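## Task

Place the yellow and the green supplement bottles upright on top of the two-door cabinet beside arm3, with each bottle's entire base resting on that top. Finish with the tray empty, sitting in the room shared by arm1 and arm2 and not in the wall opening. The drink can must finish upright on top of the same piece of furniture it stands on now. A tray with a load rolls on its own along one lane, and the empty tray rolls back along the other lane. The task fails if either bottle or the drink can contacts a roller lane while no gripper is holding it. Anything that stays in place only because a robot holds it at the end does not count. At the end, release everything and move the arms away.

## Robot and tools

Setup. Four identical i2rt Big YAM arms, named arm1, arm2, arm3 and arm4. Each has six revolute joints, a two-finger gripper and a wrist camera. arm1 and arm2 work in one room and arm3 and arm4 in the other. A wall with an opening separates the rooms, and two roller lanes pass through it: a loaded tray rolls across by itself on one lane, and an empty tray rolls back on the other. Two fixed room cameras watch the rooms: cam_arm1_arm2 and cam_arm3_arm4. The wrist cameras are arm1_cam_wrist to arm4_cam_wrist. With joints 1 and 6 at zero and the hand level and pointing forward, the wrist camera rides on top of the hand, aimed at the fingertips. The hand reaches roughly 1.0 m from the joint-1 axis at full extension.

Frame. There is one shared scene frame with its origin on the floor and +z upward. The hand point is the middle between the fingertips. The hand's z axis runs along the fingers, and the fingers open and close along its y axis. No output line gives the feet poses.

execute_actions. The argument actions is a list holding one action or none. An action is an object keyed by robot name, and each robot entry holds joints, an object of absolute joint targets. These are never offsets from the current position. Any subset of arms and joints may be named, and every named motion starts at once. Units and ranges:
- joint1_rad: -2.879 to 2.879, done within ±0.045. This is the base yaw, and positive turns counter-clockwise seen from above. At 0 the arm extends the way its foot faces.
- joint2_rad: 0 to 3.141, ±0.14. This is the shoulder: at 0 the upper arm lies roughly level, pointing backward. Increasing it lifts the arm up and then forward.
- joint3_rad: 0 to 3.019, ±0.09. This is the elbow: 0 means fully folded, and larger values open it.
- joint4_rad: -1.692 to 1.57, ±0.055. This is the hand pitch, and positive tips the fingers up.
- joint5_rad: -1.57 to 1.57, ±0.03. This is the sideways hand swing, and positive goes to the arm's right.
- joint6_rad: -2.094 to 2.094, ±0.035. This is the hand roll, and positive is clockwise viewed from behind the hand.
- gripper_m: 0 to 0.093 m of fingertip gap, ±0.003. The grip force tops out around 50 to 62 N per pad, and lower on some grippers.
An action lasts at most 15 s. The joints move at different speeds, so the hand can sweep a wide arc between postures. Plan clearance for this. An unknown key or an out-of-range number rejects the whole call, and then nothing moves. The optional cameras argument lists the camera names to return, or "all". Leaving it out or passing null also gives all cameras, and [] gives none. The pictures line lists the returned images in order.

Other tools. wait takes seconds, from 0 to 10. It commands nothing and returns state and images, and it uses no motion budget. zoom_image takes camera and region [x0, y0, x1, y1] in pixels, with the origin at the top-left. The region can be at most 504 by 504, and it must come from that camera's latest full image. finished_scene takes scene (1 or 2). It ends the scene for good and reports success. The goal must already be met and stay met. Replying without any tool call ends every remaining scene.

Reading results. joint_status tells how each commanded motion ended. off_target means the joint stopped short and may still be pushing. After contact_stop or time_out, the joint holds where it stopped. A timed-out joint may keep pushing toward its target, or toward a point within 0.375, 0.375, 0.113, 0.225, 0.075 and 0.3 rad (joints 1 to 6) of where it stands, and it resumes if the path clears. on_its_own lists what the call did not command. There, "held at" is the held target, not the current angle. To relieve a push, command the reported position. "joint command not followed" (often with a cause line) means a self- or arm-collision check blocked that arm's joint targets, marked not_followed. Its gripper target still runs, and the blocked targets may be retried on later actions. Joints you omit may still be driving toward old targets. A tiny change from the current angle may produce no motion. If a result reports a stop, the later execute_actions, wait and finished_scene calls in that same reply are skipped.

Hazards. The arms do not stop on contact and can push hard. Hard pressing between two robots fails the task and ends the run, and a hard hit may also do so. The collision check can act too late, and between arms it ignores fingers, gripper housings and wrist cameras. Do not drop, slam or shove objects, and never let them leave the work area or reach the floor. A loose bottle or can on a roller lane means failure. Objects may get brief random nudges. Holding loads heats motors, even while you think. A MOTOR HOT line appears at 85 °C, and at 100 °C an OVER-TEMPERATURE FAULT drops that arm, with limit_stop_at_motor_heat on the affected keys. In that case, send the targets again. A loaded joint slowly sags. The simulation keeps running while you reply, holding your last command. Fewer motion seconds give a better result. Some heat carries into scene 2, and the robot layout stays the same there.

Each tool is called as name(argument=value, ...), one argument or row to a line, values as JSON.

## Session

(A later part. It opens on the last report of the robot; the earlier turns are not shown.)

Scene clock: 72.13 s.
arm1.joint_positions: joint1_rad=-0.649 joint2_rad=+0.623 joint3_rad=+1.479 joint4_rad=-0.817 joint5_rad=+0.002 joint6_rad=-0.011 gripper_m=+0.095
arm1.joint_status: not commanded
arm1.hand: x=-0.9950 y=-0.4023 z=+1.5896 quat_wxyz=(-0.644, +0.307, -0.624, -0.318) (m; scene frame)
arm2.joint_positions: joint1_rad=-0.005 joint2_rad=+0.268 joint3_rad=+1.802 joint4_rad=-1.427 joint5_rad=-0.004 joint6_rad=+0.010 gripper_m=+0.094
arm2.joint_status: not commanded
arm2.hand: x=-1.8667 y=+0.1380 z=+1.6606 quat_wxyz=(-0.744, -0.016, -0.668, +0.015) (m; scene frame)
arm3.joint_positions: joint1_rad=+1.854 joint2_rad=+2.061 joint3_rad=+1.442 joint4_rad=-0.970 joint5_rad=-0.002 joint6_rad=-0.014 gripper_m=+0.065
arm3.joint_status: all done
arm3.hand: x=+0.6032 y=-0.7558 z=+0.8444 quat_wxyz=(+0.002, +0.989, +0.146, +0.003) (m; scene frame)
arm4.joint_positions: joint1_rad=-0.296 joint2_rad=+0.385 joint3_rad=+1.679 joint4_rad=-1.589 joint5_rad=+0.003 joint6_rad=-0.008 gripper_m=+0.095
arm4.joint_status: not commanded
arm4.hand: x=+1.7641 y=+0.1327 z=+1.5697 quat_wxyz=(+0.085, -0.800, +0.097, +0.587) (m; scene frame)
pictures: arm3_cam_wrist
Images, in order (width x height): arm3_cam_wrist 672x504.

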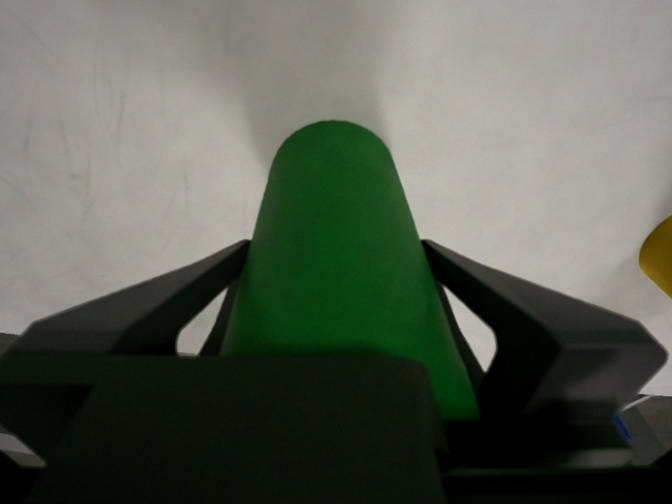

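execute_actions(
  actions=[
    {"arm3":{"joints":{"joint2_rad":2.09,"joint4_rad":-0.94}}},
  ],
  cameras=[],
)

execute_actions(
  actions=[
    {"arm3":{"joints":{"gripper_m":0.093}}},
  ],
  cameras=["arm3_cam_wrist"],
)

Scene clock: 73.13 s.
arm1.joint_positions: joint1_rad=-0.649 joint2_rad=+0.623 joint3_rad=+1.479 joint4_rad=-0.817 joint5_rad=+0.002 joint6_rad=-0.011 gripper_m=+0.095
arm1.joint_status: not commanded
arm1.hand: x=-0.9950 y=-0.4023 z=+1.5896 quat_wxyz=(-0.644, +0.307, -0.624, -0.318) (m; scene frame)
arm2.joint_positions: joint1_rad=-0.005 joint2_rad=+0.268 joint3_rad=+1.802 joint4_rad=-1.427 joint5_rad=-0.004 joint6_rad=+0.010 gripper_m=+0.094
arm2.joint_status: not commanded
arm2.hand: x=-1.8667 y=+0.1380 z=+1.6606 quat_wxyz=(-0.744, -0.016, -0.668, +0.015) (m; scene frame)
arm3.joint_positions: joint1_rad=+1.854 joint2_rad=+2.061 joint3_rad=+1.442 joint4_rad=-0.965 joint5_rad=-0.002 joint6_rad=-0.013 gripper_m=+0.065
arm3.joint_status: all done
arm3.hand: x=+0.6023 y=-0.7561 z=+0.8444 quat_wxyz=(+0.003, +0.989, +0.145, +0.001) (m; scene frame)
arm4.joint_positions: joint1_rad=-0.296 joint2_rad=+0.385 joint3_rad=+1.679 joint4_rad=-1.589 joint5_rad=+0.003 joint6_rad=-0.008 gripper_m=+0.095
arm4.joint_status: not commanded
arm4.hand: x=+1.7641 y=+0.1327 z=+1.5697 quat_wxyz=(+0.085, -0.800, +0.097, +0.587) (m; scene frame)
pictures: none
No camera images: the call's "cameras" was empty. Leave "cameras" out to get every camera's image.

Scene clock: 73.70 s.
arm1.joint_positions: joint1_rad=-0.649 joint2_rad=+0.623 joint3_rad=+1.479 joint4_rad=-0.817 joint5_rad=+0.002 joint6_rad=-0.011 gripper_m=+0.095
arm1.joint_status: not commanded
arm1.hand: x=-0.9950 y=-0.4023 z=+1.5896 quat_wxyz=(-0.644, +0.307, -0.624, -0.318) (m; scene frame)
arm2.joint_positions: joint1_rad=-0.005 joint2_rad=+0.268 joint3_rad=+1.802 joint4_rad=-1.427 joint5_rad=-0.004 joint6_rad=+0.010 gripper_m=+0.094
arm2.joint_status: not commanded
arm2.hand: x=-1.8667 y=+0.1380 z=+1.6606 quat_wxyz=(-0.744, -0.016, -0.668, +0.015) (m; scene frame)
arm3.joint_positions: joint1_rad=+1.854 joint2_rad=+2.065 joint3_rad=+1.442 joint4_rad=-0.952 joint5_rad=-0.002 joint6_rad=-0.013 gripper_m=+0.093
arm3.joint_status: all done
arm3.hand: x=+0.5998 y=-0.7568 z=+0.8423 quat_wxyz=(+0.003, +0.989, +0.145, -0.004) (m; scene frame)
arm4.joint_positions: joint1_rad=-0.296 joint2_rad=+0.385 joint3_rad=+1.679 joint4_rad=-1.589 joint5_rad=+0.003 joint6_rad=-0.008 gripper_m=+0.095
arm4.joint_status: not commanded
arm4.hand: x=+1.7641 y=+0.1327 z=+1.5697 quat_wxyz=(+0.085, -0.800, +0.097, +0.587) (m; scene frame)
pictures: arm3_cam_wrist
Images, in order (width x height): arm3_cam_wrist 672x504.

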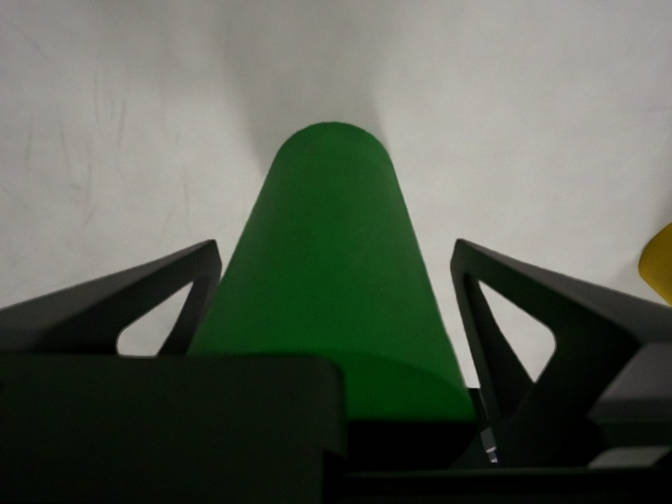

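execute_actions(
  actions=[
    {"arm3":{"joints":{"joint2_rad":1.8,"joint3_rad":1.56,"joint4_rad":-1.3}},"arm4":{"joints":{"joint1_rad":0.273,"joint2_rad":2.25,"joint3_rad":1.62,"joint4_rad":-0.93,"joint6_rad":0.27,"gripper_m":0.06}}},
  ],
  cameras=["arm4_cam_wrist","cam_arm3_arm4"],
)

Scene clock: 78.27 s.
arm1.joint_positions: joint1_rad=-0.649 joint2_rad=+0.623 joint3_rad=+1.479 joint4_rad=-0.817 joint5_rad=+0.002 joint6_rad=-0.011 gripper_m=+0.095
arm1.joint_status: not commanded
arm1.hand: x=-0.9950 y=-0.4023 z=+1.5896 quat_wxyz=(-0.644, +0.307, -0.624, -0.318) (m; scene frame)
arm2.joint_positions: joint1_rad=-0.005 joint2_rad=+0.268 joint3_rad=+1.802 joint4_rad=-1.427 joint5_rad=-0.004 joint6_rad=+0.010 gripper_m=+0.094
arm2.joint_status: not commanded
arm2.hand: x=-1.8667 y=+0.1380 z=+1.6606 quat_wxyz=(-0.744, -0.016, -0.668, +0.015) (m; scene frame)
arm3.joint_positions: joint1_rad=+1.854 joint2_rad=+1.785 joint3_rad=+1.539 joint4_rad=-1.290 joint5_rad=-0.002 joint6_rad=-0.013 gripper_m=+0.093
arm3.joint_status: all done
arm3.hand: x=+0.6235 y=-0.7494 z=+1.0264 quat_wxyz=(+0.006, +0.989, +0.145, -0.024) (m; scene frame)
arm4.joint_positions: joint1_rad=+0.274 joint2_rad=+2.256 joint3_rad=+1.614 joint4_rad=-0.940 joint5_rad=+0.003 joint6_rad=+0.260 gripper_m=+0.060
arm4.joint_status: all done
arm4.hand: x=+1.2184 y=-0.0577 z=+0.8364 quat_wxyz=(+0.008, -1.000, -0.026, -0.010) (m; scene frame)
pictures: arm4_cam_wrist, cam_arm3_arm4
Images, in order (width x height): arm4_cam_wrist 672x504, cam_arm3_arm4 672x504.

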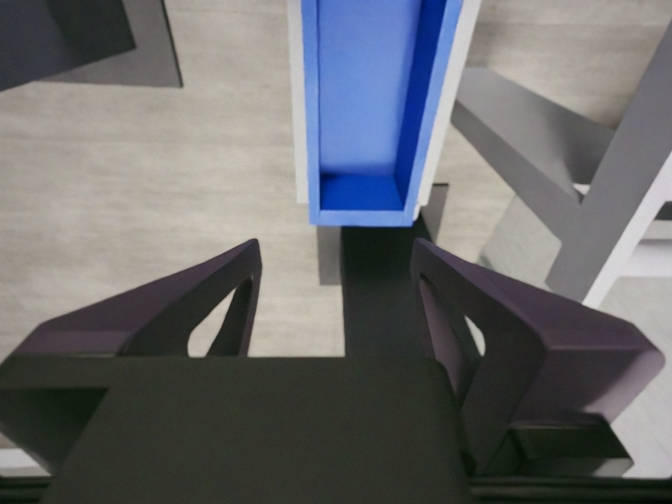

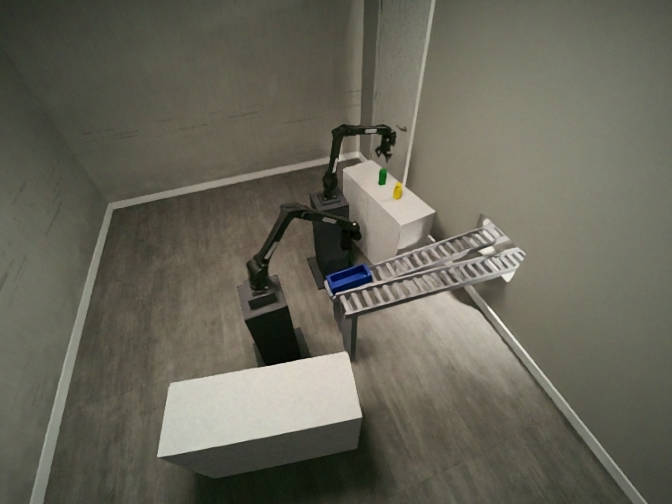

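execute_actions(
  actions=[
    {"arm3":{"joints":{"joint1_rad":2.3,"joint2_rad":1.2}},"arm4":{"joints":{"joint1_rad":0.315,"joint2_rad":2.51,"joint3_rad":1.70,"joint4_rad":-0.74,"joint6_rad":0.33}}},
  ],
  cameras=["arm4_cam_wrist","cam_arm3_arm4"],
)

Scene clock: 81.70 s.
arm1.joint_positions: joint1_rad=-0.649 joint2_rad=+0.623 joint3_rad=+1.479 joint4_rad=-0.817 joint5_rad=+0.002 joint6_rad=-0.011 gripper_m=+0.095
arm1.joint_status: not commanded
arm1.hand: x=-0.9950 y=-0.4023 z=+1.5896 quat_wxyz=(-0.644, +0.307, -0.624, -0.318) (m; scene frame)
arm2.joint_positions: joint1_rad=-0.005 joint2_rad=+0.268 joint3_rad=+1.802 joint4_rad=-1.427 joint5_rad=-0.004 joint6_rad=+0.010 gripper_m=+0.094
arm2.joint_status: not commanded
arm2.hand: x=-1.8667 y=+0.1380 z=+1.6606 quat_wxyz=(-0.744, -0.016, -0.668, +0.015) (m; scene frame)
arm3.joint_positions: joint1_rad=+2.302 joint2_rad=+1.202 joint3_rad=+1.539 joint4_rad=-1.291 joint5_rad=-0.002 joint6_rad=-0.012 gripper_m=+0.093
arm3.joint_status: all done
arm3.hand: x=+0.8162 y=-0.8969 z=+1.3119 quat_wxyz=(+0.108, +0.886, +0.344, -0.291) (m; scene frame)
arm4.joint_positions: joint1_rad=+0.317 joint2_rad=+2.536 joint3_rad=+1.679 joint4_rad=-0.752 joint5_rad=+0.003 joint6_rad=+0.320 gripper_m=+0.060
arm4.joint_status: all done
arm4.hand: x=+1.2335 y=-0.0796 z=+0.6855 quat_wxyz=(+0.013, -0.999, -0.018, -0.023) (m; scene frame)
pictures: arm4_cam_wrist, cam_arm3_arm4
Images, in order (width x height): arm4_cam_wrist 672x504, cam_arm3_arm4 672x504.

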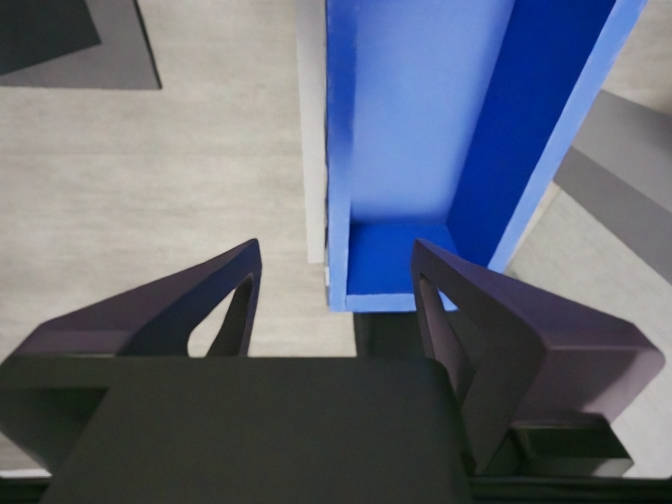

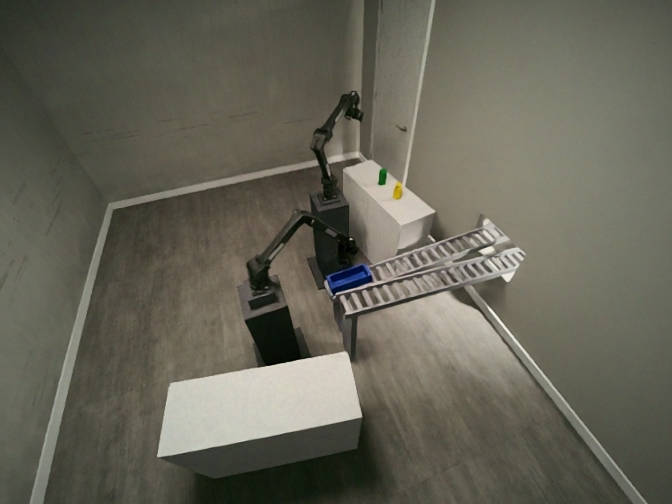

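execute_actions(
  actions=[
    {"arm4":{"joints":{"joint2_rad":2.725,"joint3_rad":1.85,"joint4_rad":-0.645}}},
  ],
  cameras=["arm4_cam_wrist","cam_arm3_arm4"],
)

zoom_image(
  camera="cam_arm3_arm4",
  region=[300,220,400,310],
)

Scene clock: 84.43 s.
arm1.joint_positions: joint1_rad=-0.649 joint2_rad=+0.623 joint3_rad=+1.479 joint4_rad=-0.817 joint5_rad=+0.002 joint6_rad=-0.011 gripper_m=+0.095
arm1.joint_status: not commanded
arm1.hand: x=-0.9950 y=-0.4023 z=+1.5896 quat_wxyz=(-0.644, +0.307, -0.624, -0.318) (m; scene frame)
arm2.joint_positions: joint1_rad=-0.005 joint2_rad=+0.268 joint3_rad=+1.802 joint4_rad=-1.427 joint5_rad=-0.004 joint6_rad=+0.010 gripper_m=+0.094
arm2.joint_status: not commanded
arm2.hand: x=-1.8667 y=+0.1380 z=+1.6606 quat_wxyz=(-0.744, -0.016, -0.668, +0.015) (m; scene frame)
arm3.joint_positions: joint1_rad=+2.302 joint2_rad=+1.202 joint3_rad=+1.539 joint4_rad=-1.291 joint5_rad=-0.002 joint6_rad=-0.012 gripper_m=+0.093
arm3.joint_status: not commanded
arm3.hand: x=+0.8162 y=-0.8969 z=+1.3119 quat_wxyz=(+0.108, +0.886, +0.344, -0.291) (m; scene frame)
arm4.joint_positions: joint1_rad=+0.317 joint2_rad=+2.734 joint3_rad=+1.827 joint4_rad=-0.650 joint5_rad=+0.003 joint6_rad=+0.320 gripper_m=+0.060
arm4.joint_status: all done
arm4.hand: x=+1.2129 y=-0.0867 z=+0.6013 quat_wxyz=(+0.004, -1.000, -0.018, +0.002) (m; scene frame)
pictures: arm4_cam_wrist, cam_arm3_arm4
Images, in order (width x height): arm4_cam_wrist 672x504, cam_arm3_arm4 672x504.

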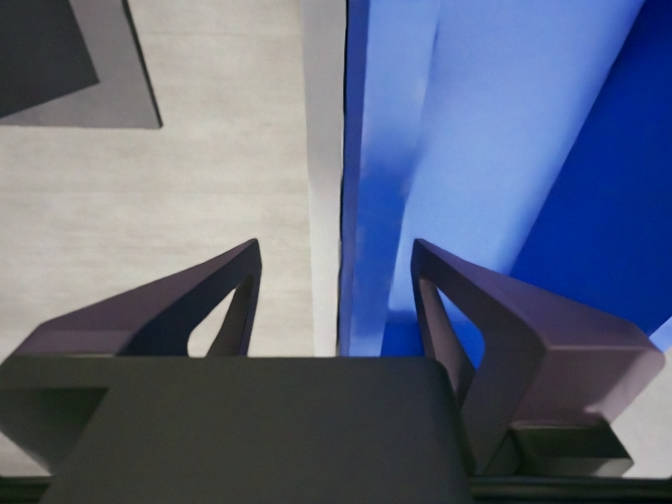

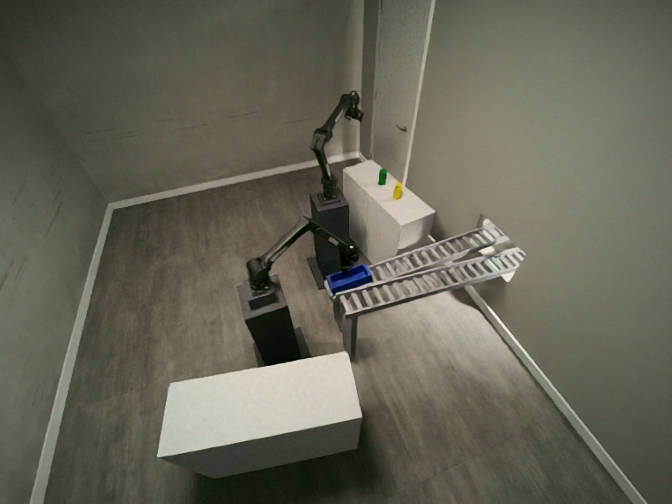

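Region (300, 220, 400, 310) of cam_arm3_arm4's 672x504 image, scaled by 5.040, with more detail than that image has; it fills the top 454 rows of this view, and the rest is white.

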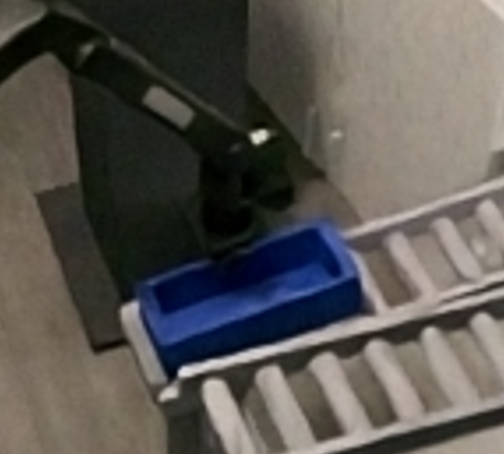

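execute_actions(
  actions=[
    {"arm4":{"joints":{"joint1_rad":0.283,"gripper_m":0.075}}},
  ],
  cameras=["arm4_cam_wrist"],
)

Scene clock: 85.53 s.
arm1.joint_positions: joint1_rad=-0.649 joint2_rad=+0.623 joint3_rad=+1.479 joint4_rad=-0.817 joint5_rad=+0.002 joint6_rad=-0.011 gripper_m=+0.095
arm1.joint_status: not commanded
arm1.hand: x=-0.9950 y=-0.4023 z=+1.5896 quat_wxyz=(-0.644, +0.307, -0.624, -0.318) (m; scene frame)
arm2.joint_positions: joint1_rad=-0.005 joint2_rad=+0.268 joint3_rad=+1.802 joint4_rad=-1.427 joint5_rad=-0.004 joint6_rad=+0.010 gripper_m=+0.094
arm2.joint_status: not commanded
arm2.hand: x=-1.8667 y=+0.1380 z=+1.6606 quat_wxyz=(-0.744, -0.016, -0.668, +0.015) (m; scene frame)
arm3.joint_positions: joint1_rad=+2.302 joint2_rad=+1.202 joint3_rad=+1.539 joint4_rad=-1.291 joint5_rad=-0.002 joint6_rad=-0.012 gripper_m=+0.093
arm3.joint_status: not commanded
arm3.hand: x=+0.8162 y=-0.8969 z=+1.3119 quat_wxyz=(+0.108, +0.886, +0.344, -0.291) (m; scene frame)
arm4.joint_positions: joint1_rad=+0.283 joint2_rad=+2.734 joint3_rad=+1.827 joint4_rad=-0.650 joint5_rad=+0.003 joint6_rad=+0.320 gripper_m=+0.075
arm4.joint_status: all done
arm4.hand: x=+1.2057 y=-0.0663 z=+0.6014 quat_wxyz=(+0.005, -1.000, -0.001, +0.002) (m; scene frame)
pictures: arm4_cam_wrist
Images, in order (width x height): arm4_cam_wrist 672x504.

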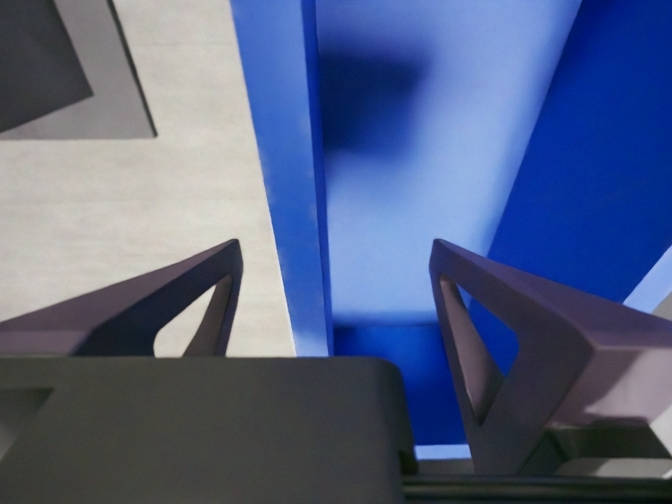

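execute_actions(
  actions=[
    {"arm4":{"joints":{"joint1_rad":0.295,"gripper_m":0.0}}},
  ],
  cameras=["arm4_cam_wrist"],
)

Scene clock: 86.83 s.
arm1.joint_positions: joint1_rad=-0.649 joint2_rad=+0.623 joint3_rad=+1.479 joint4_rad=-0.817 joint5_rad=+0.002 joint6_rad=-0.011 gripper_m=+0.095
arm1.joint_status: not commanded
arm1.hand: x=-0.9950 y=-0.4023 z=+1.5896 quat_wxyz=(-0.644, +0.307, -0.624, -0.318) (m; scene frame)
arm2.joint_positions: joint1_rad=-0.005 joint2_rad=+0.268 joint3_rad=+1.802 joint4_rad=-1.427 joint5_rad=-0.004 joint6_rad=+0.010 gripper_m=+0.094
arm2.joint_status: not commanded
arm2.hand: x=-1.8667 y=+0.1380 z=+1.6606 quat_wxyz=(-0.744, -0.016, -0.668, +0.015) (m; scene frame)
arm3.joint_positions: joint1_rad=+2.302 joint2_rad=+1.202 joint3_rad=+1.539 joint4_rad=-1.291 joint5_rad=-0.002 joint6_rad=-0.012 gripper_m=+0.093
arm3.joint_status: not commanded
arm3.hand: x=+0.8162 y=-0.8969 z=+1.3119 quat_wxyz=(+0.108, +0.886, +0.344, -0.291) (m; scene frame)
arm4.joint_positions: joint1_rad=+0.287 joint2_rad=+2.734 joint3_rad=+1.827 joint4_rad=-0.649 joint5_rad=+0.000 joint6_rad=+0.320 gripper_m=+0.011
arm4.joint_status: gripper_m off_target (ended at +0.011, target +0.000); the others done
arm4.hand: x=+1.2066 y=-0.0691 z=+0.6014 quat_wxyz=(+0.003, -1.000, -0.003, +0.002) (m; scene frame)
pictures: arm4_cam_wrist
Images, in order (width x height): arm4_cam_wrist 672x504.

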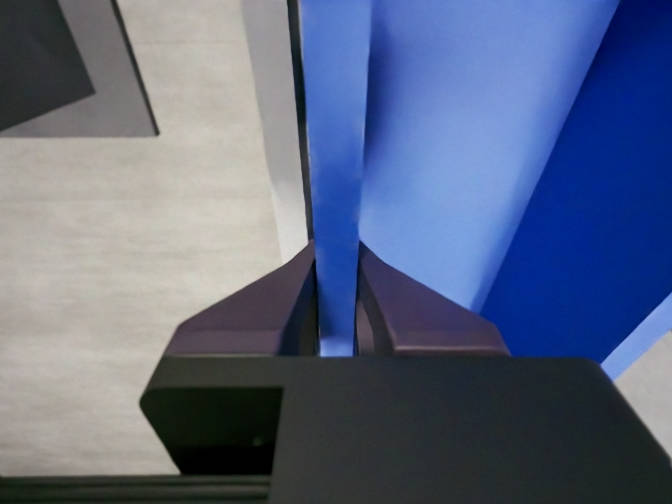

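execute_actions(
  actions=[
    {"arm4":{"joints":{"joint2_rad":2.55,"joint3_rad":1.75,"joint4_rad":-0.76}}},
  ],
  cameras=["cam_arm3_arm4"],
)

execute_actions(
  actions=[
    {"arm4":{"joints":{"joint2_rad":2.10,"joint3_rad":1.60,"joint4_rad":-1.06}}},
  ],
  cameras=["arm4_cam_wrist","cam_arm3_arm4"],
)

Scene clock: 88.97 s.
arm1.joint_positions: joint1_rad=-0.649 joint2_rad=+0.623 joint3_rad=+1.479 joint4_rad=-0.817 joint5_rad=+0.002 joint6_rad=-0.011 gripper_m=+0.095
arm1.joint_status: not commanded
arm1.hand: x=-0.9950 y=-0.4023 z=+1.5896 quat_wxyz=(-0.644, +0.307, -0.624, -0.318) (m; scene frame)
arm2.joint_positions: joint1_rad=-0.005 joint2_rad=+0.268 joint3_rad=+1.802 joint4_rad=-1.427 joint5_rad=-0.004 joint6_rad=+0.010 gripper_m=+0.094
arm2.joint_status: not commanded
arm2.hand: x=-1.8667 y=+0.1380 z=+1.6606 quat_wxyz=(-0.744, -0.016, -0.668, +0.015) (m; scene frame)
arm3.joint_positions: joint1_rad=+2.302 joint2_rad=+1.202 joint3_rad=+1.539 joint4_rad=-1.291 joint5_rad=-0.002 joint6_rad=-0.012 gripper_m=+0.093
arm3.joint_status: not commanded
arm3.hand: x=+0.8162 y=-0.8969 z=+1.3119 quat_wxyz=(+0.108, +0.886, +0.344, -0.291) (m; scene frame)
arm4.joint_positions: joint1_rad=+0.287 joint2_rad=+2.578 joint3_rad=+1.751 joint4_rad=-0.748 joint5_rad=+0.000 joint6_rad=+0.320 gripper_m=+0.011
arm4.joint_status: all done
arm4.hand: x=+1.2054 y=-0.0701 z=+0.6781 quat_wxyz=(+0.006, -1.000, -0.003, -0.007) (m; scene frame)
pictures: cam_arm3_arm4
Images, in order (width x height): cam_arm3_arm4 672x504.

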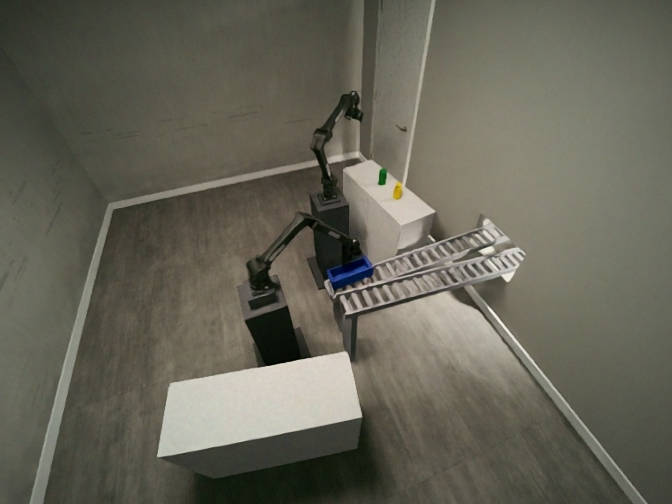

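Scene clock: 90.40 s.
arm1.joint_positions: joint1_rad=-0.649 joint2_rad=+0.623 joint3_rad=+1.479 joint4_rad=-0.817 joint5_rad=+0.002 joint6_rad=-0.011 gripper_m=+0.095
arm1.joint_status: not commanded
arm1.hand: x=-0.9950 y=-0.4023 z=+1.5896 quat_wxyz=(-0.644, +0.307, -0.624, -0.318) (m; scene frame)
arm2.joint_positions: joint1_rad=-0.005 joint2_rad=+0.268 joint3_rad=+1.802 joint4_rad=-1.427 joint5_rad=-0.004 joint6_rad=+0.010 gripper_m=+0.094
arm2.joint_status: not commanded
arm2.hand: x=-1.8667 y=+0.1380 z=+1.6606 quat_wxyz=(-0.744, -0.016, -0.668, +0.015) (m; scene frame)
arm3.joint_positions: joint1_rad=+2.302 joint2_rad=+1.202 joint3_rad=+1.539 joint4_rad=-1.291 joint5_rad=-0.002 joint6_rad=-0.012 gripper_m=+0.093
arm3.joint_status: not commanded
arm3.hand: x=+0.8162 y=-0.8969 z=+1.3119 quat_wxyz=(+0.108, +0.886, +0.344, -0.291) (m; scene frame)
arm4.joint_positions: joint1_rad=+0.287 joint2_rad=+2.102 joint3_rad=+1.577 joint4_rad=-1.048 joint5_rad=-0.001 joint6_rad=+0.321 gripper_m=+0.011
arm4.joint_status: all done
arm4.hand: x=+1.2349 y=-0.0621 z=+0.9152 quat_wxyz=(+0.006, -1.000, -0.002, -0.007) (m; scene frame)
pictures: arm4_cam_wrist, cam_arm3_arm4
Images, in order (width x height): arm4_cam_wrist 672x504, cam_arm3_arm4 672x504.

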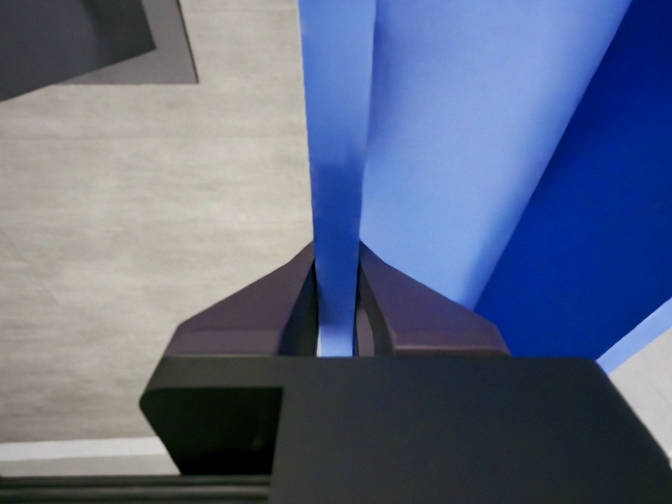

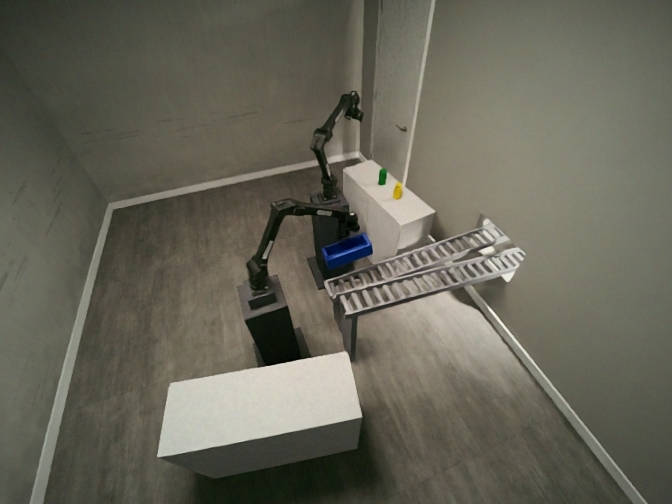

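execute_actions(
  actions=[
    {"arm4":{"joints":{"joint1_rad":-0.125,"joint6_rad":-0.095,"joint2_rad":2.2,"joint3_rad":1.84,"joint4_rad":-1.18}}},
  ],
  cameras=["arm4_cam_wrist","cam_arm3_arm4","arm3_cam_wrist"],
)

zoom_image(
  camera="cam_arm3_arm4",
  region=[300,200,460,340],
)

Scene clock: 94.37 s.
arm1.joint_positions: joint1_rad=-0.649 joint2_rad=+0.623 joint3_rad=+1.479 joint4_rad=-0.817 joint5_rad=+0.002 joint6_rad=-0.011 gripper_m=+0.095
arm1.joint_status: not commanded
arm1.hand: x=-0.9950 y=-0.4023 z=+1.5896 quat_wxyz=(-0.644, +0.307, -0.624, -0.318) (m; scene frame)
arm2.joint_positions: joint1_rad=-0.005 joint2_rad=+0.268 joint3_rad=+1.802 joint4_rad=-1.427 joint5_rad=-0.004 joint6_rad=+0.010 gripper_m=+0.094
arm2.joint_status: not commanded
arm2.hand: x=-1.8667 y=+0.1380 z=+1.6606 quat_wxyz=(-0.744, -0.016, -0.668, +0.015) (m; scene frame)
arm3.joint_positions: joint1_rad=+2.302 joint2_rad=+1.202 joint3_rad=+1.539 joint4_rad=-1.291 joint5_rad=-0.002 joint6_rad=-0.012 gripper_m=+0.093
arm3.joint_status: not commanded
arm3.hand: x=+0.8162 y=-0.8969 z=+1.3119 quat_wxyz=(+0.108, +0.886, +0.344, -0.291) (m; scene frame)
arm4.joint_positions: joint1_rad=-0.120 joint2_rad=+2.226 joint3_rad=+1.792 joint4_rad=-1.169 joint5_rad=-0.003 joint6_rad=-0.086 gripper_m=+0.011
arm4.joint_status: all done
arm4.hand: x=+1.1627 y=+0.1827 z=+0.9149 quat_wxyz=(+0.003, -1.000, -0.002, -0.021) (m; scene frame)
pictures: arm3_cam_wrist, arm4_cam_wrist, cam_arm3_arm4
Images, in order (width x height): arm3_cam_wrist 672x504, arm4_cam_wrist 672x504, cam_arm3_arm4 672x504.

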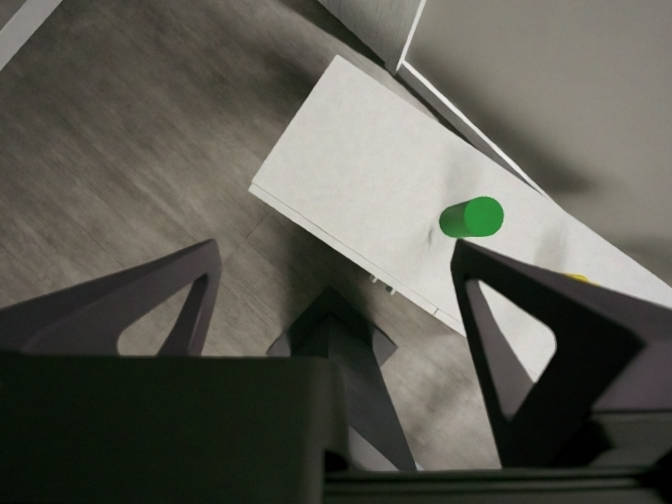

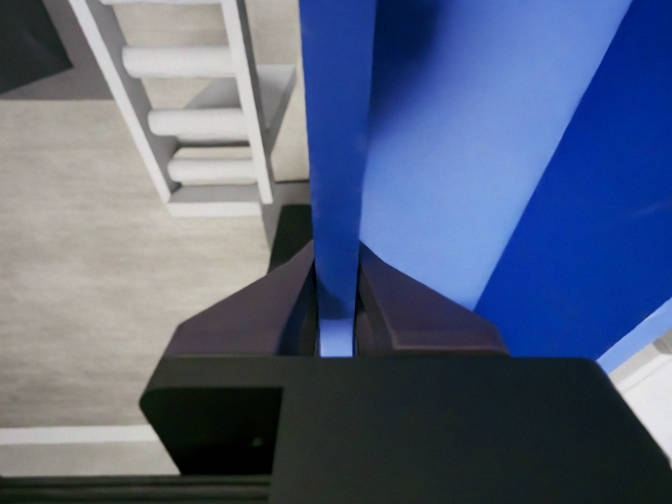

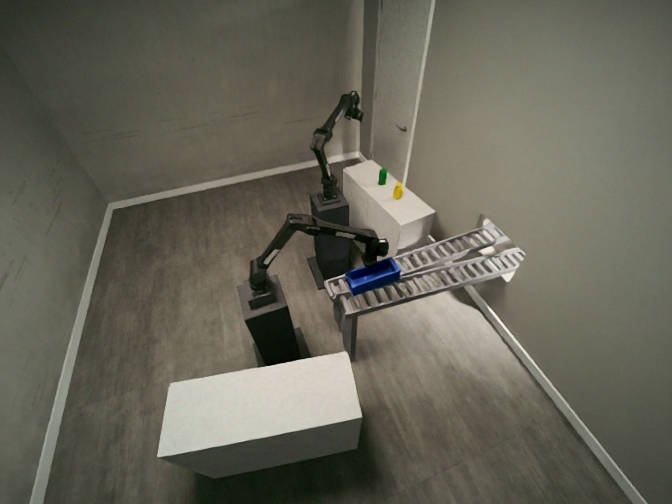

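Region (300, 200, 460, 340) of cam_arm3_arm4's 672x504 image, scaled by 3.150, with more detail than that image has; it fills the top 441 rows of this view, and the rest is white.

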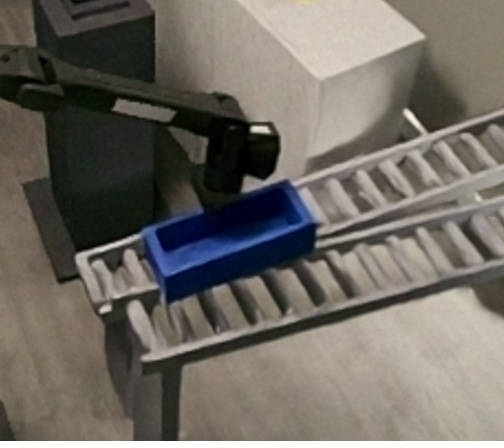

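execute_actions(
  actions=[
    {"arm4":{"joints":{"joint2_rad":2.30,"joint3_rad":1.74,"joint4_rad":-0.99}}},
  ],
  cameras=["arm4_cam_wrist","cam_arm3_arm4"],
)

zoom_image(
  camera="cam_arm3_arm4",
  region=[300,200,460,340],
)

Scene clock: 97.70 s.
arm1.joint_positions: joint1_rad=-0.649 joint2_rad=+0.623 joint3_rad=+1.479 joint4_rad=-0.817 joint5_rad=+0.002 joint6_rad=-0.011 gripper_m=+0.095
arm1.joint_status: not commanded
arm1.hand: x=-0.9950 y=-0.4023 z=+1.5896 quat_wxyz=(-0.644, +0.307, -0.624, -0.318) (m; scene frame)
arm2.joint_positions: joint1_rad=-0.005 joint2_rad=+0.268 joint3_rad=+1.802 joint4_rad=-1.427 joint5_rad=-0.004 joint6_rad=+0.010 gripper_m=+0.094
arm2.joint_status: not commanded
arm2.hand: x=-1.8667 y=+0.1380 z=+1.6606 quat_wxyz=(-0.744, -0.016, -0.668, +0.015) (m; scene frame)
arm3.joint_positions: joint1_rad=+2.302 joint2_rad=+1.202 joint3_rad=+1.539 joint4_rad=-1.291 joint5_rad=-0.002 joint6_rad=-0.012 gripper_m=+0.093
arm3.joint_status: not commanded
arm3.hand: x=+0.8162 y=-0.8969 z=+1.3119 quat_wxyz=(+0.108, +0.886, +0.344, -0.291) (m; scene frame)
arm4.joint_positions: joint1_rad=-0.120 joint2_rad=+2.323 joint3_rad=+1.728 joint4_rad=-1.003 joint5_rad=-0.003 joint6_rad=-0.087 gripper_m=+0.011
arm4.joint_status: all done
arm4.hand: x=+1.1684 y=+0.1832 z=+0.8332 quat_wxyz=(+0.003, -1.000, -0.002, -0.018) (m; scene frame)
pictures: arm4_cam_wrist, cam_arm3_arm4
Images, in order (width x height): arm4_cam_wrist 672x504, cam_arm3_arm4 672x504.

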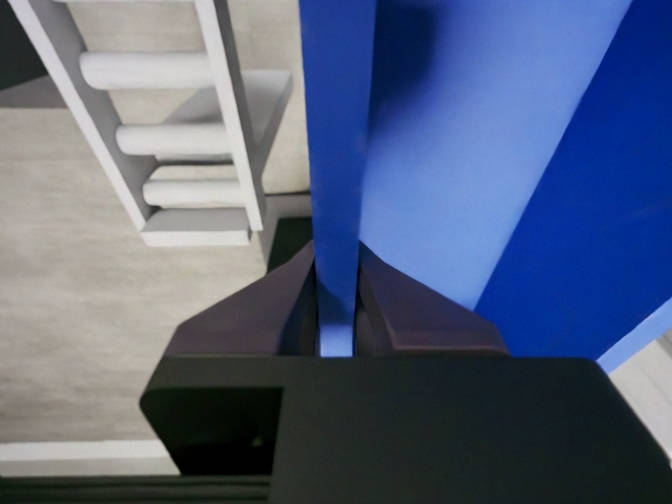

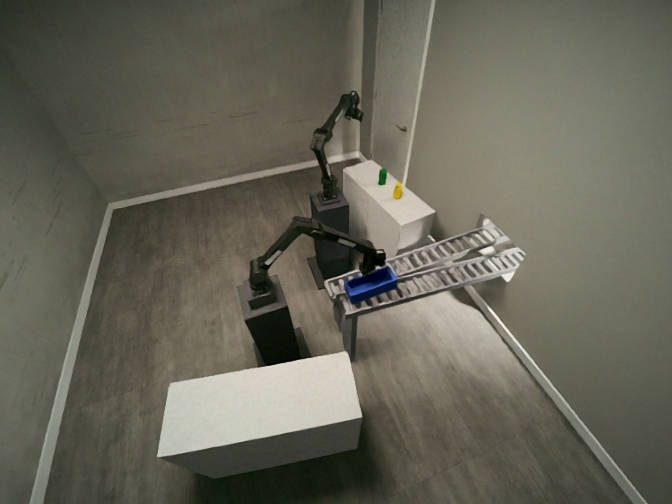

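Region (300, 200, 460, 340) of cam_arm3_arm4's 672x504 image, scaled by 3.150, with more detail than that image has; it fills the top 441 rows of this view, and the rest is white.

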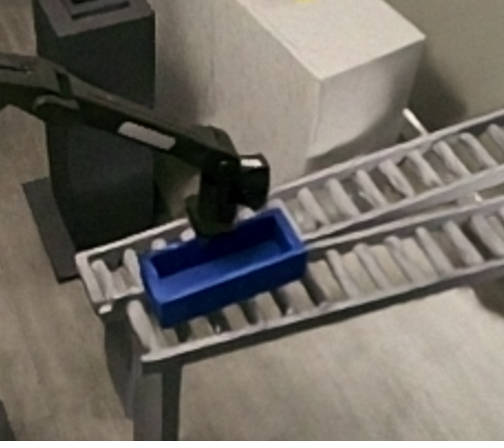

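execute_actions(
  actions=[
    {"arm4":{"joints":{"joint1_rad":-0.18,"joint6_rad":-0.155}}},
  ],
  cameras=["arm4_cam_wrist","cam_arm3_arm4"],
)

zoom_image(
  camera="cam_arm3_arm4",
  region=[300,200,460,340],
)

Scene clock: 99.33 s.
arm1.joint_positions: joint1_rad=-0.649 joint2_rad=+0.623 joint3_rad=+1.479 joint4_rad=-0.817 joint5_rad=+0.002 joint6_rad=-0.011 gripper_m=+0.095
arm1.joint_status: not commanded
arm1.hand: x=-0.9950 y=-0.4023 z=+1.5896 quat_wxyz=(-0.644, +0.307, -0.624, -0.318) (m; scene frame)
arm2.joint_positions: joint1_rad=-0.005 joint2_rad=+0.268 joint3_rad=+1.802 joint4_rad=-1.427 joint5_rad=-0.004 joint6_rad=+0.010 gripper_m=+0.094
arm2.joint_status: not commanded
arm2.hand: x=-1.8667 y=+0.1380 z=+1.6606 quat_wxyz=(-0.744, -0.016, -0.668, +0.015) (m; scene frame)
arm3.joint_positions: joint1_rad=+2.302 joint2_rad=+1.202 joint3_rad=+1.539 joint4_rad=-1.291 joint5_rad=-0.002 joint6_rad=-0.012 gripper_m=+0.093
arm3.joint_status: not commanded
arm3.hand: x=+0.8162 y=-0.8969 z=+1.3119 quat_wxyz=(+0.108, +0.886, +0.344, -0.291) (m; scene frame)
arm4.joint_positions: joint1_rad=-0.187 joint2_rad=+2.323 joint3_rad=+1.728 joint4_rad=-1.003 joint5_rad=-0.003 joint6_rad=-0.146 gripper_m=+0.011
arm4.joint_status: all done
arm4.hand: x=+1.1734 y=+0.2261 z=+0.8337 quat_wxyz=(+0.003, -1.000, +0.002, -0.018) (m; scene frame)
pictures: arm4_cam_wrist, cam_arm3_arm4
Images, in order (width x height): arm4_cam_wrist 672x504, cam_arm3_arm4 672x504.

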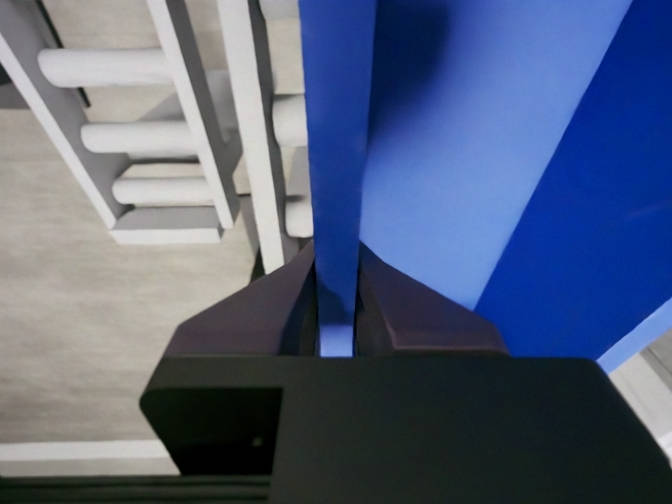

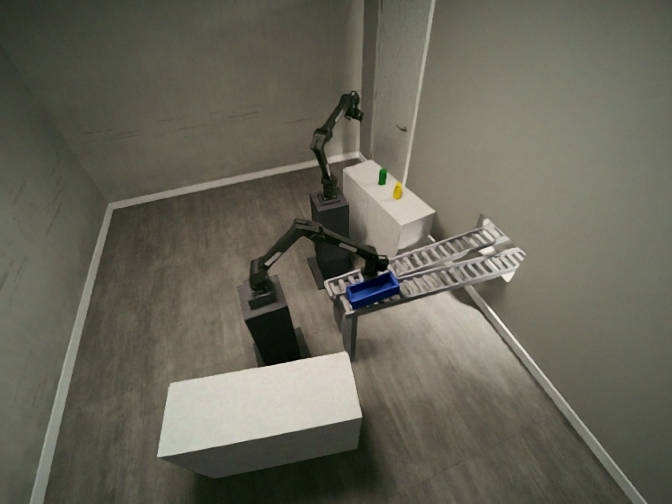

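Region (300, 200, 460, 340) of cam_arm3_arm4's 672x504 image, scaled by 3.150, with more detail than that image has; it fills the top 441 rows of this view, and the rest is white.

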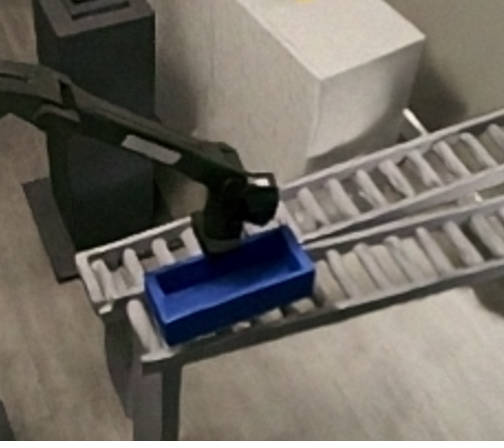

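execute_actions(
  actions=[
    {"arm4":{"joints":{"joint1_rad":-0.15,"joint6_rad":-0.115,"joint3_rad":1.67,"joint4_rad":-0.93}}},
  ],
  cameras=["arm4_cam_wrist","cam_arm3_arm4"],
)

zoom_image(
  camera="cam_arm3_arm4",
  region=[320,240,420,330],
)

Scene clock: 101.17 s.
arm1.joint_positions: joint1_rad=-0.649 joint2_rad=+0.623 joint3_rad=+1.479 joint4_rad=-0.817 joint5_rad=+0.002 joint6_rad=-0.011 gripper_m=+0.095
arm1.joint_status: not commanded
arm1.hand: x=-0.9950 y=-0.4023 z=+1.5896 quat_wxyz=(-0.644, +0.307, -0.624, -0.318) (m; scene frame)
arm2.joint_positions: joint1_rad=-0.005 joint2_rad=+0.268 joint3_rad=+1.802 joint4_rad=-1.427 joint5_rad=-0.004 joint6_rad=+0.010 gripper_m=+0.094
arm2.joint_status: not commanded
arm2.hand: x=-1.8667 y=+0.1380 z=+1.6606 quat_wxyz=(-0.744, -0.016, -0.668, +0.015) (m; scene frame)
arm3.joint_positions: joint1_rad=+2.302 joint2_rad=+1.202 joint3_rad=+1.539 joint4_rad=-1.291 joint5_rad=-0.002 joint6_rad=-0.012 gripper_m=+0.093
arm3.joint_status: not commanded
arm3.hand: x=+0.8162 y=-0.8969 z=+1.3119 quat_wxyz=(+0.108, +0.886, +0.344, -0.291) (m; scene frame)
arm4.joint_positions: joint1_rad=-0.148 joint2_rad=+2.323 joint3_rad=+1.664 joint4_rad=-0.943 joint5_rad=-0.003 joint6_rad=-0.126 gripper_m=+0.011
arm4.joint_status: all done
arm4.hand: x=+1.1861 y=+0.1997 z=+0.8135 quat_wxyz=(+0.003, -1.000, -0.008, -0.021) (m; scene frame)
pictures: arm4_cam_wrist, cam_arm3_arm4
Images, in order (width x height): arm4_cam_wrist 672x504, cam_arm3_arm4 672x504.

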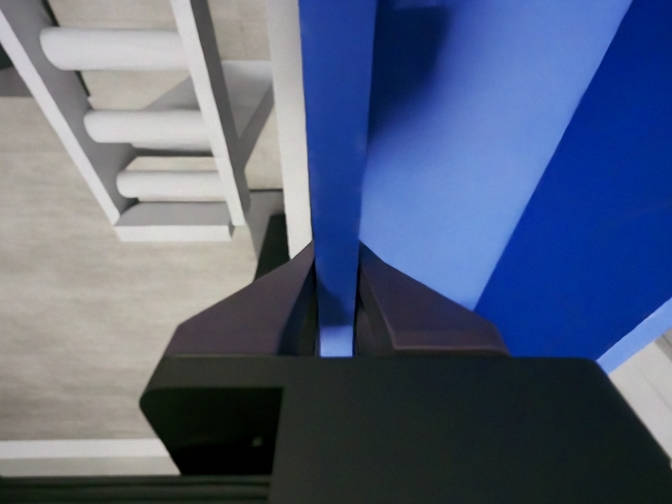

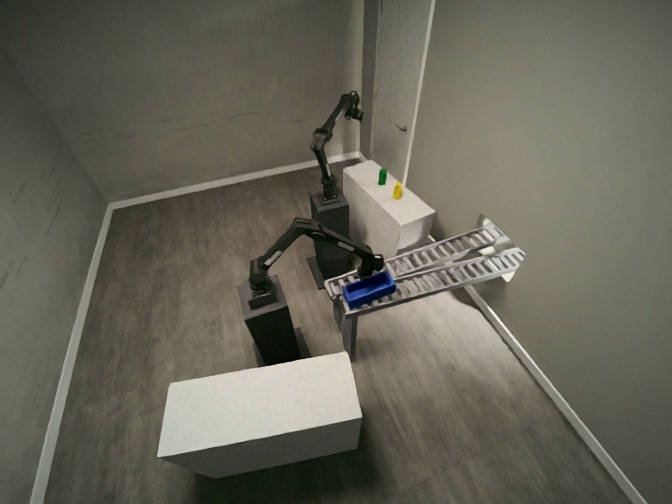

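Region (320, 240, 420, 330) of cam_arm3_arm4's 672x504 image, scaled by 5.040, with more detail than that image has; it fills the top 454 rows of this view, and the rest is white.

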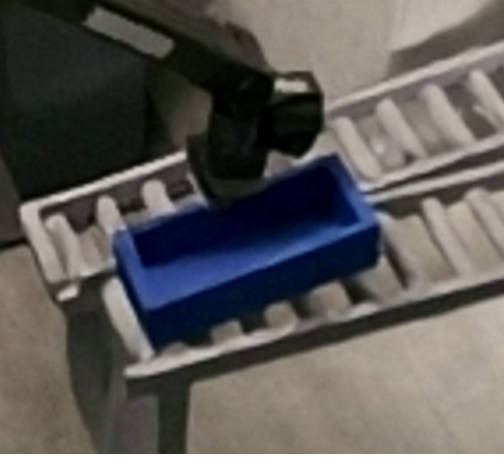

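execute_actions(
  actions=[
    {"arm4":{"joints":{"joint1_rad":-0.112,"joint6_rad":-0.085}}},
  ],
  cameras=[],
)

execute_actions(
  actions=[
    {"arm4":{"joints":{"joint2_rad":2.37,"joint3_rad":1.69,"joint4_rad":-0.89}}},
  ],
  cameras=["arm4_cam_wrist","cam_arm3_arm4"],
)

zoom_image(
  camera="cam_arm3_arm4",
  region=[320,240,420,330],
)

Scene clock: 103.13 s.
arm1.joint_positions: joint1_rad=-0.649 joint2_rad=+0.623 joint3_rad=+1.479 joint4_rad=-0.817 joint5_rad=+0.002 joint6_rad=-0.011 gripper_m=+0.095
arm1.joint_status: not commanded
arm1.hand: x=-0.9950 y=-0.4023 z=+1.5896 quat_wxyz=(-0.644, +0.307, -0.624, -0.318) (m; scene frame)
arm2.joint_positions: joint1_rad=-0.005 joint2_rad=+0.268 joint3_rad=+1.802 joint4_rad=-1.427 joint5_rad=-0.004 joint6_rad=+0.010 gripper_m=+0.094
arm2.joint_status: not commanded
arm2.hand: x=-1.8667 y=+0.1380 z=+1.6606 quat_wxyz=(-0.744, -0.016, -0.668, +0.015) (m; scene frame)
arm3.joint_positions: joint1_rad=+2.302 joint2_rad=+1.202 joint3_rad=+1.539 joint4_rad=-1.291 joint5_rad=-0.002 joint6_rad=-0.012 gripper_m=+0.093
arm3.joint_status: not commanded
arm3.hand: x=+0.8162 y=-0.8969 z=+1.3119 quat_wxyz=(+0.108, +0.886, +0.344, -0.291) (m; scene frame)
arm4.joint_positions: joint1_rad=-0.121 joint2_rad=+2.323 joint3_rad=+1.664 joint4_rad=-0.943 joint5_rad=+0.008 joint6_rad=-0.108 gripper_m=+0.011
arm4.joint_status: all done
arm4.hand: x=+1.1846 y=+0.1845 z=+0.8133 quat_wxyz=(+0.008, -1.000, -0.013, -0.021) (m; scene frame)
pictures: none
No camera images: the call's "cameras" was empty. Leave "cameras" out to get every camera's image.

Scene clock: 103.87 s.
arm1.joint_positions: joint1_rad=-0.649 joint2_rad=+0.623 joint3_rad=+1.479 joint4_rad=-0.817 joint5_rad=+0.002 joint6_rad=-0.011 gripper_m=+0.095
arm1.joint_status: not commanded
arm1.hand: x=-0.9950 y=-0.4023 z=+1.5896 quat_wxyz=(-0.644, +0.307, -0.624, -0.318) (m; scene frame)
arm2.joint_positions: joint1_rad=-0.005 joint2_rad=+0.268 joint3_rad=+1.802 joint4_rad=-1.427 joint5_rad=-0.004 joint6_rad=+0.010 gripper_m=+0.094
arm2.joint_status: not commanded
arm2.hand: x=-1.8667 y=+0.1380 z=+1.6606 quat_wxyz=(-0.744, -0.016, -0.668, +0.015) (m; scene frame)
arm3.joint_positions: joint1_rad=+2.302 joint2_rad=+1.202 joint3_rad=+1.539 joint4_rad=-1.291 joint5_rad=-0.002 joint6_rad=-0.012 gripper_m=+0.093
arm3.joint_status: not commanded
arm3.hand: x=+0.8162 y=-0.8969 z=+1.3119 quat_wxyz=(+0.108, +0.886, +0.344, -0.291) (m; scene frame)
arm4.joint_positions: joint1_rad=-0.122 joint2_rad=+2.361 joint3_rad=+1.664 joint4_rad=-0.899 joint5_rad=+0.011 joint6_rad=-0.105 gripper_m=+0.011
arm4.joint_status: all done
arm4.hand: x=+1.1840 y=+0.1861 z=+0.7902 quat_wxyz=(+0.010, -1.000, -0.011, -0.019) (m; scene frame)
pictures: arm4_cam_wrist, cam_arm3_arm4
Images, in order (width x height): arm4_cam_wrist 672x504, cam_arm3_arm4 672x504.

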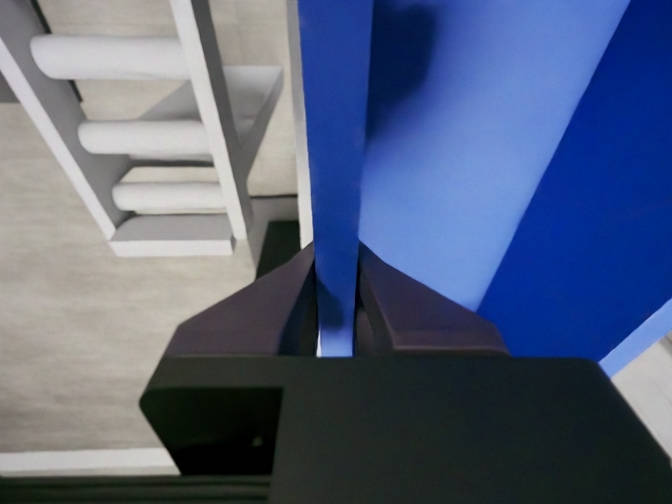

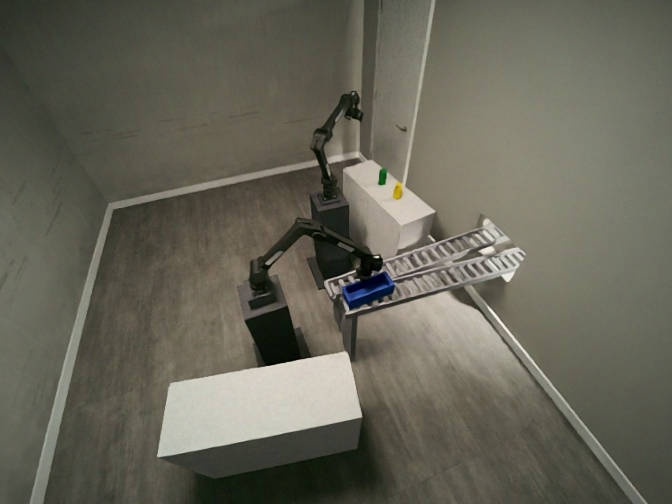

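Region (320, 240, 420, 330) of cam_arm3_arm4's 672x504 image, scaled by 5.040, with more detail than that image has; it fills the top 454 rows of this view, and the rest is white.

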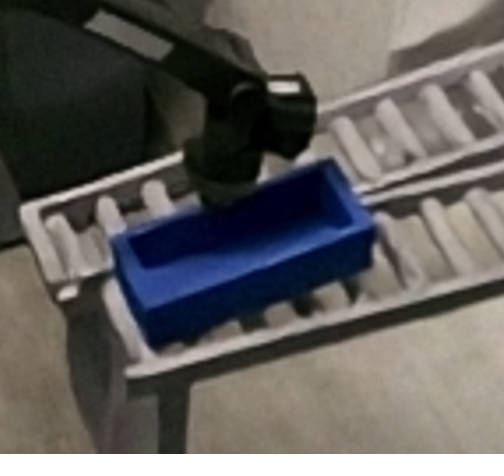

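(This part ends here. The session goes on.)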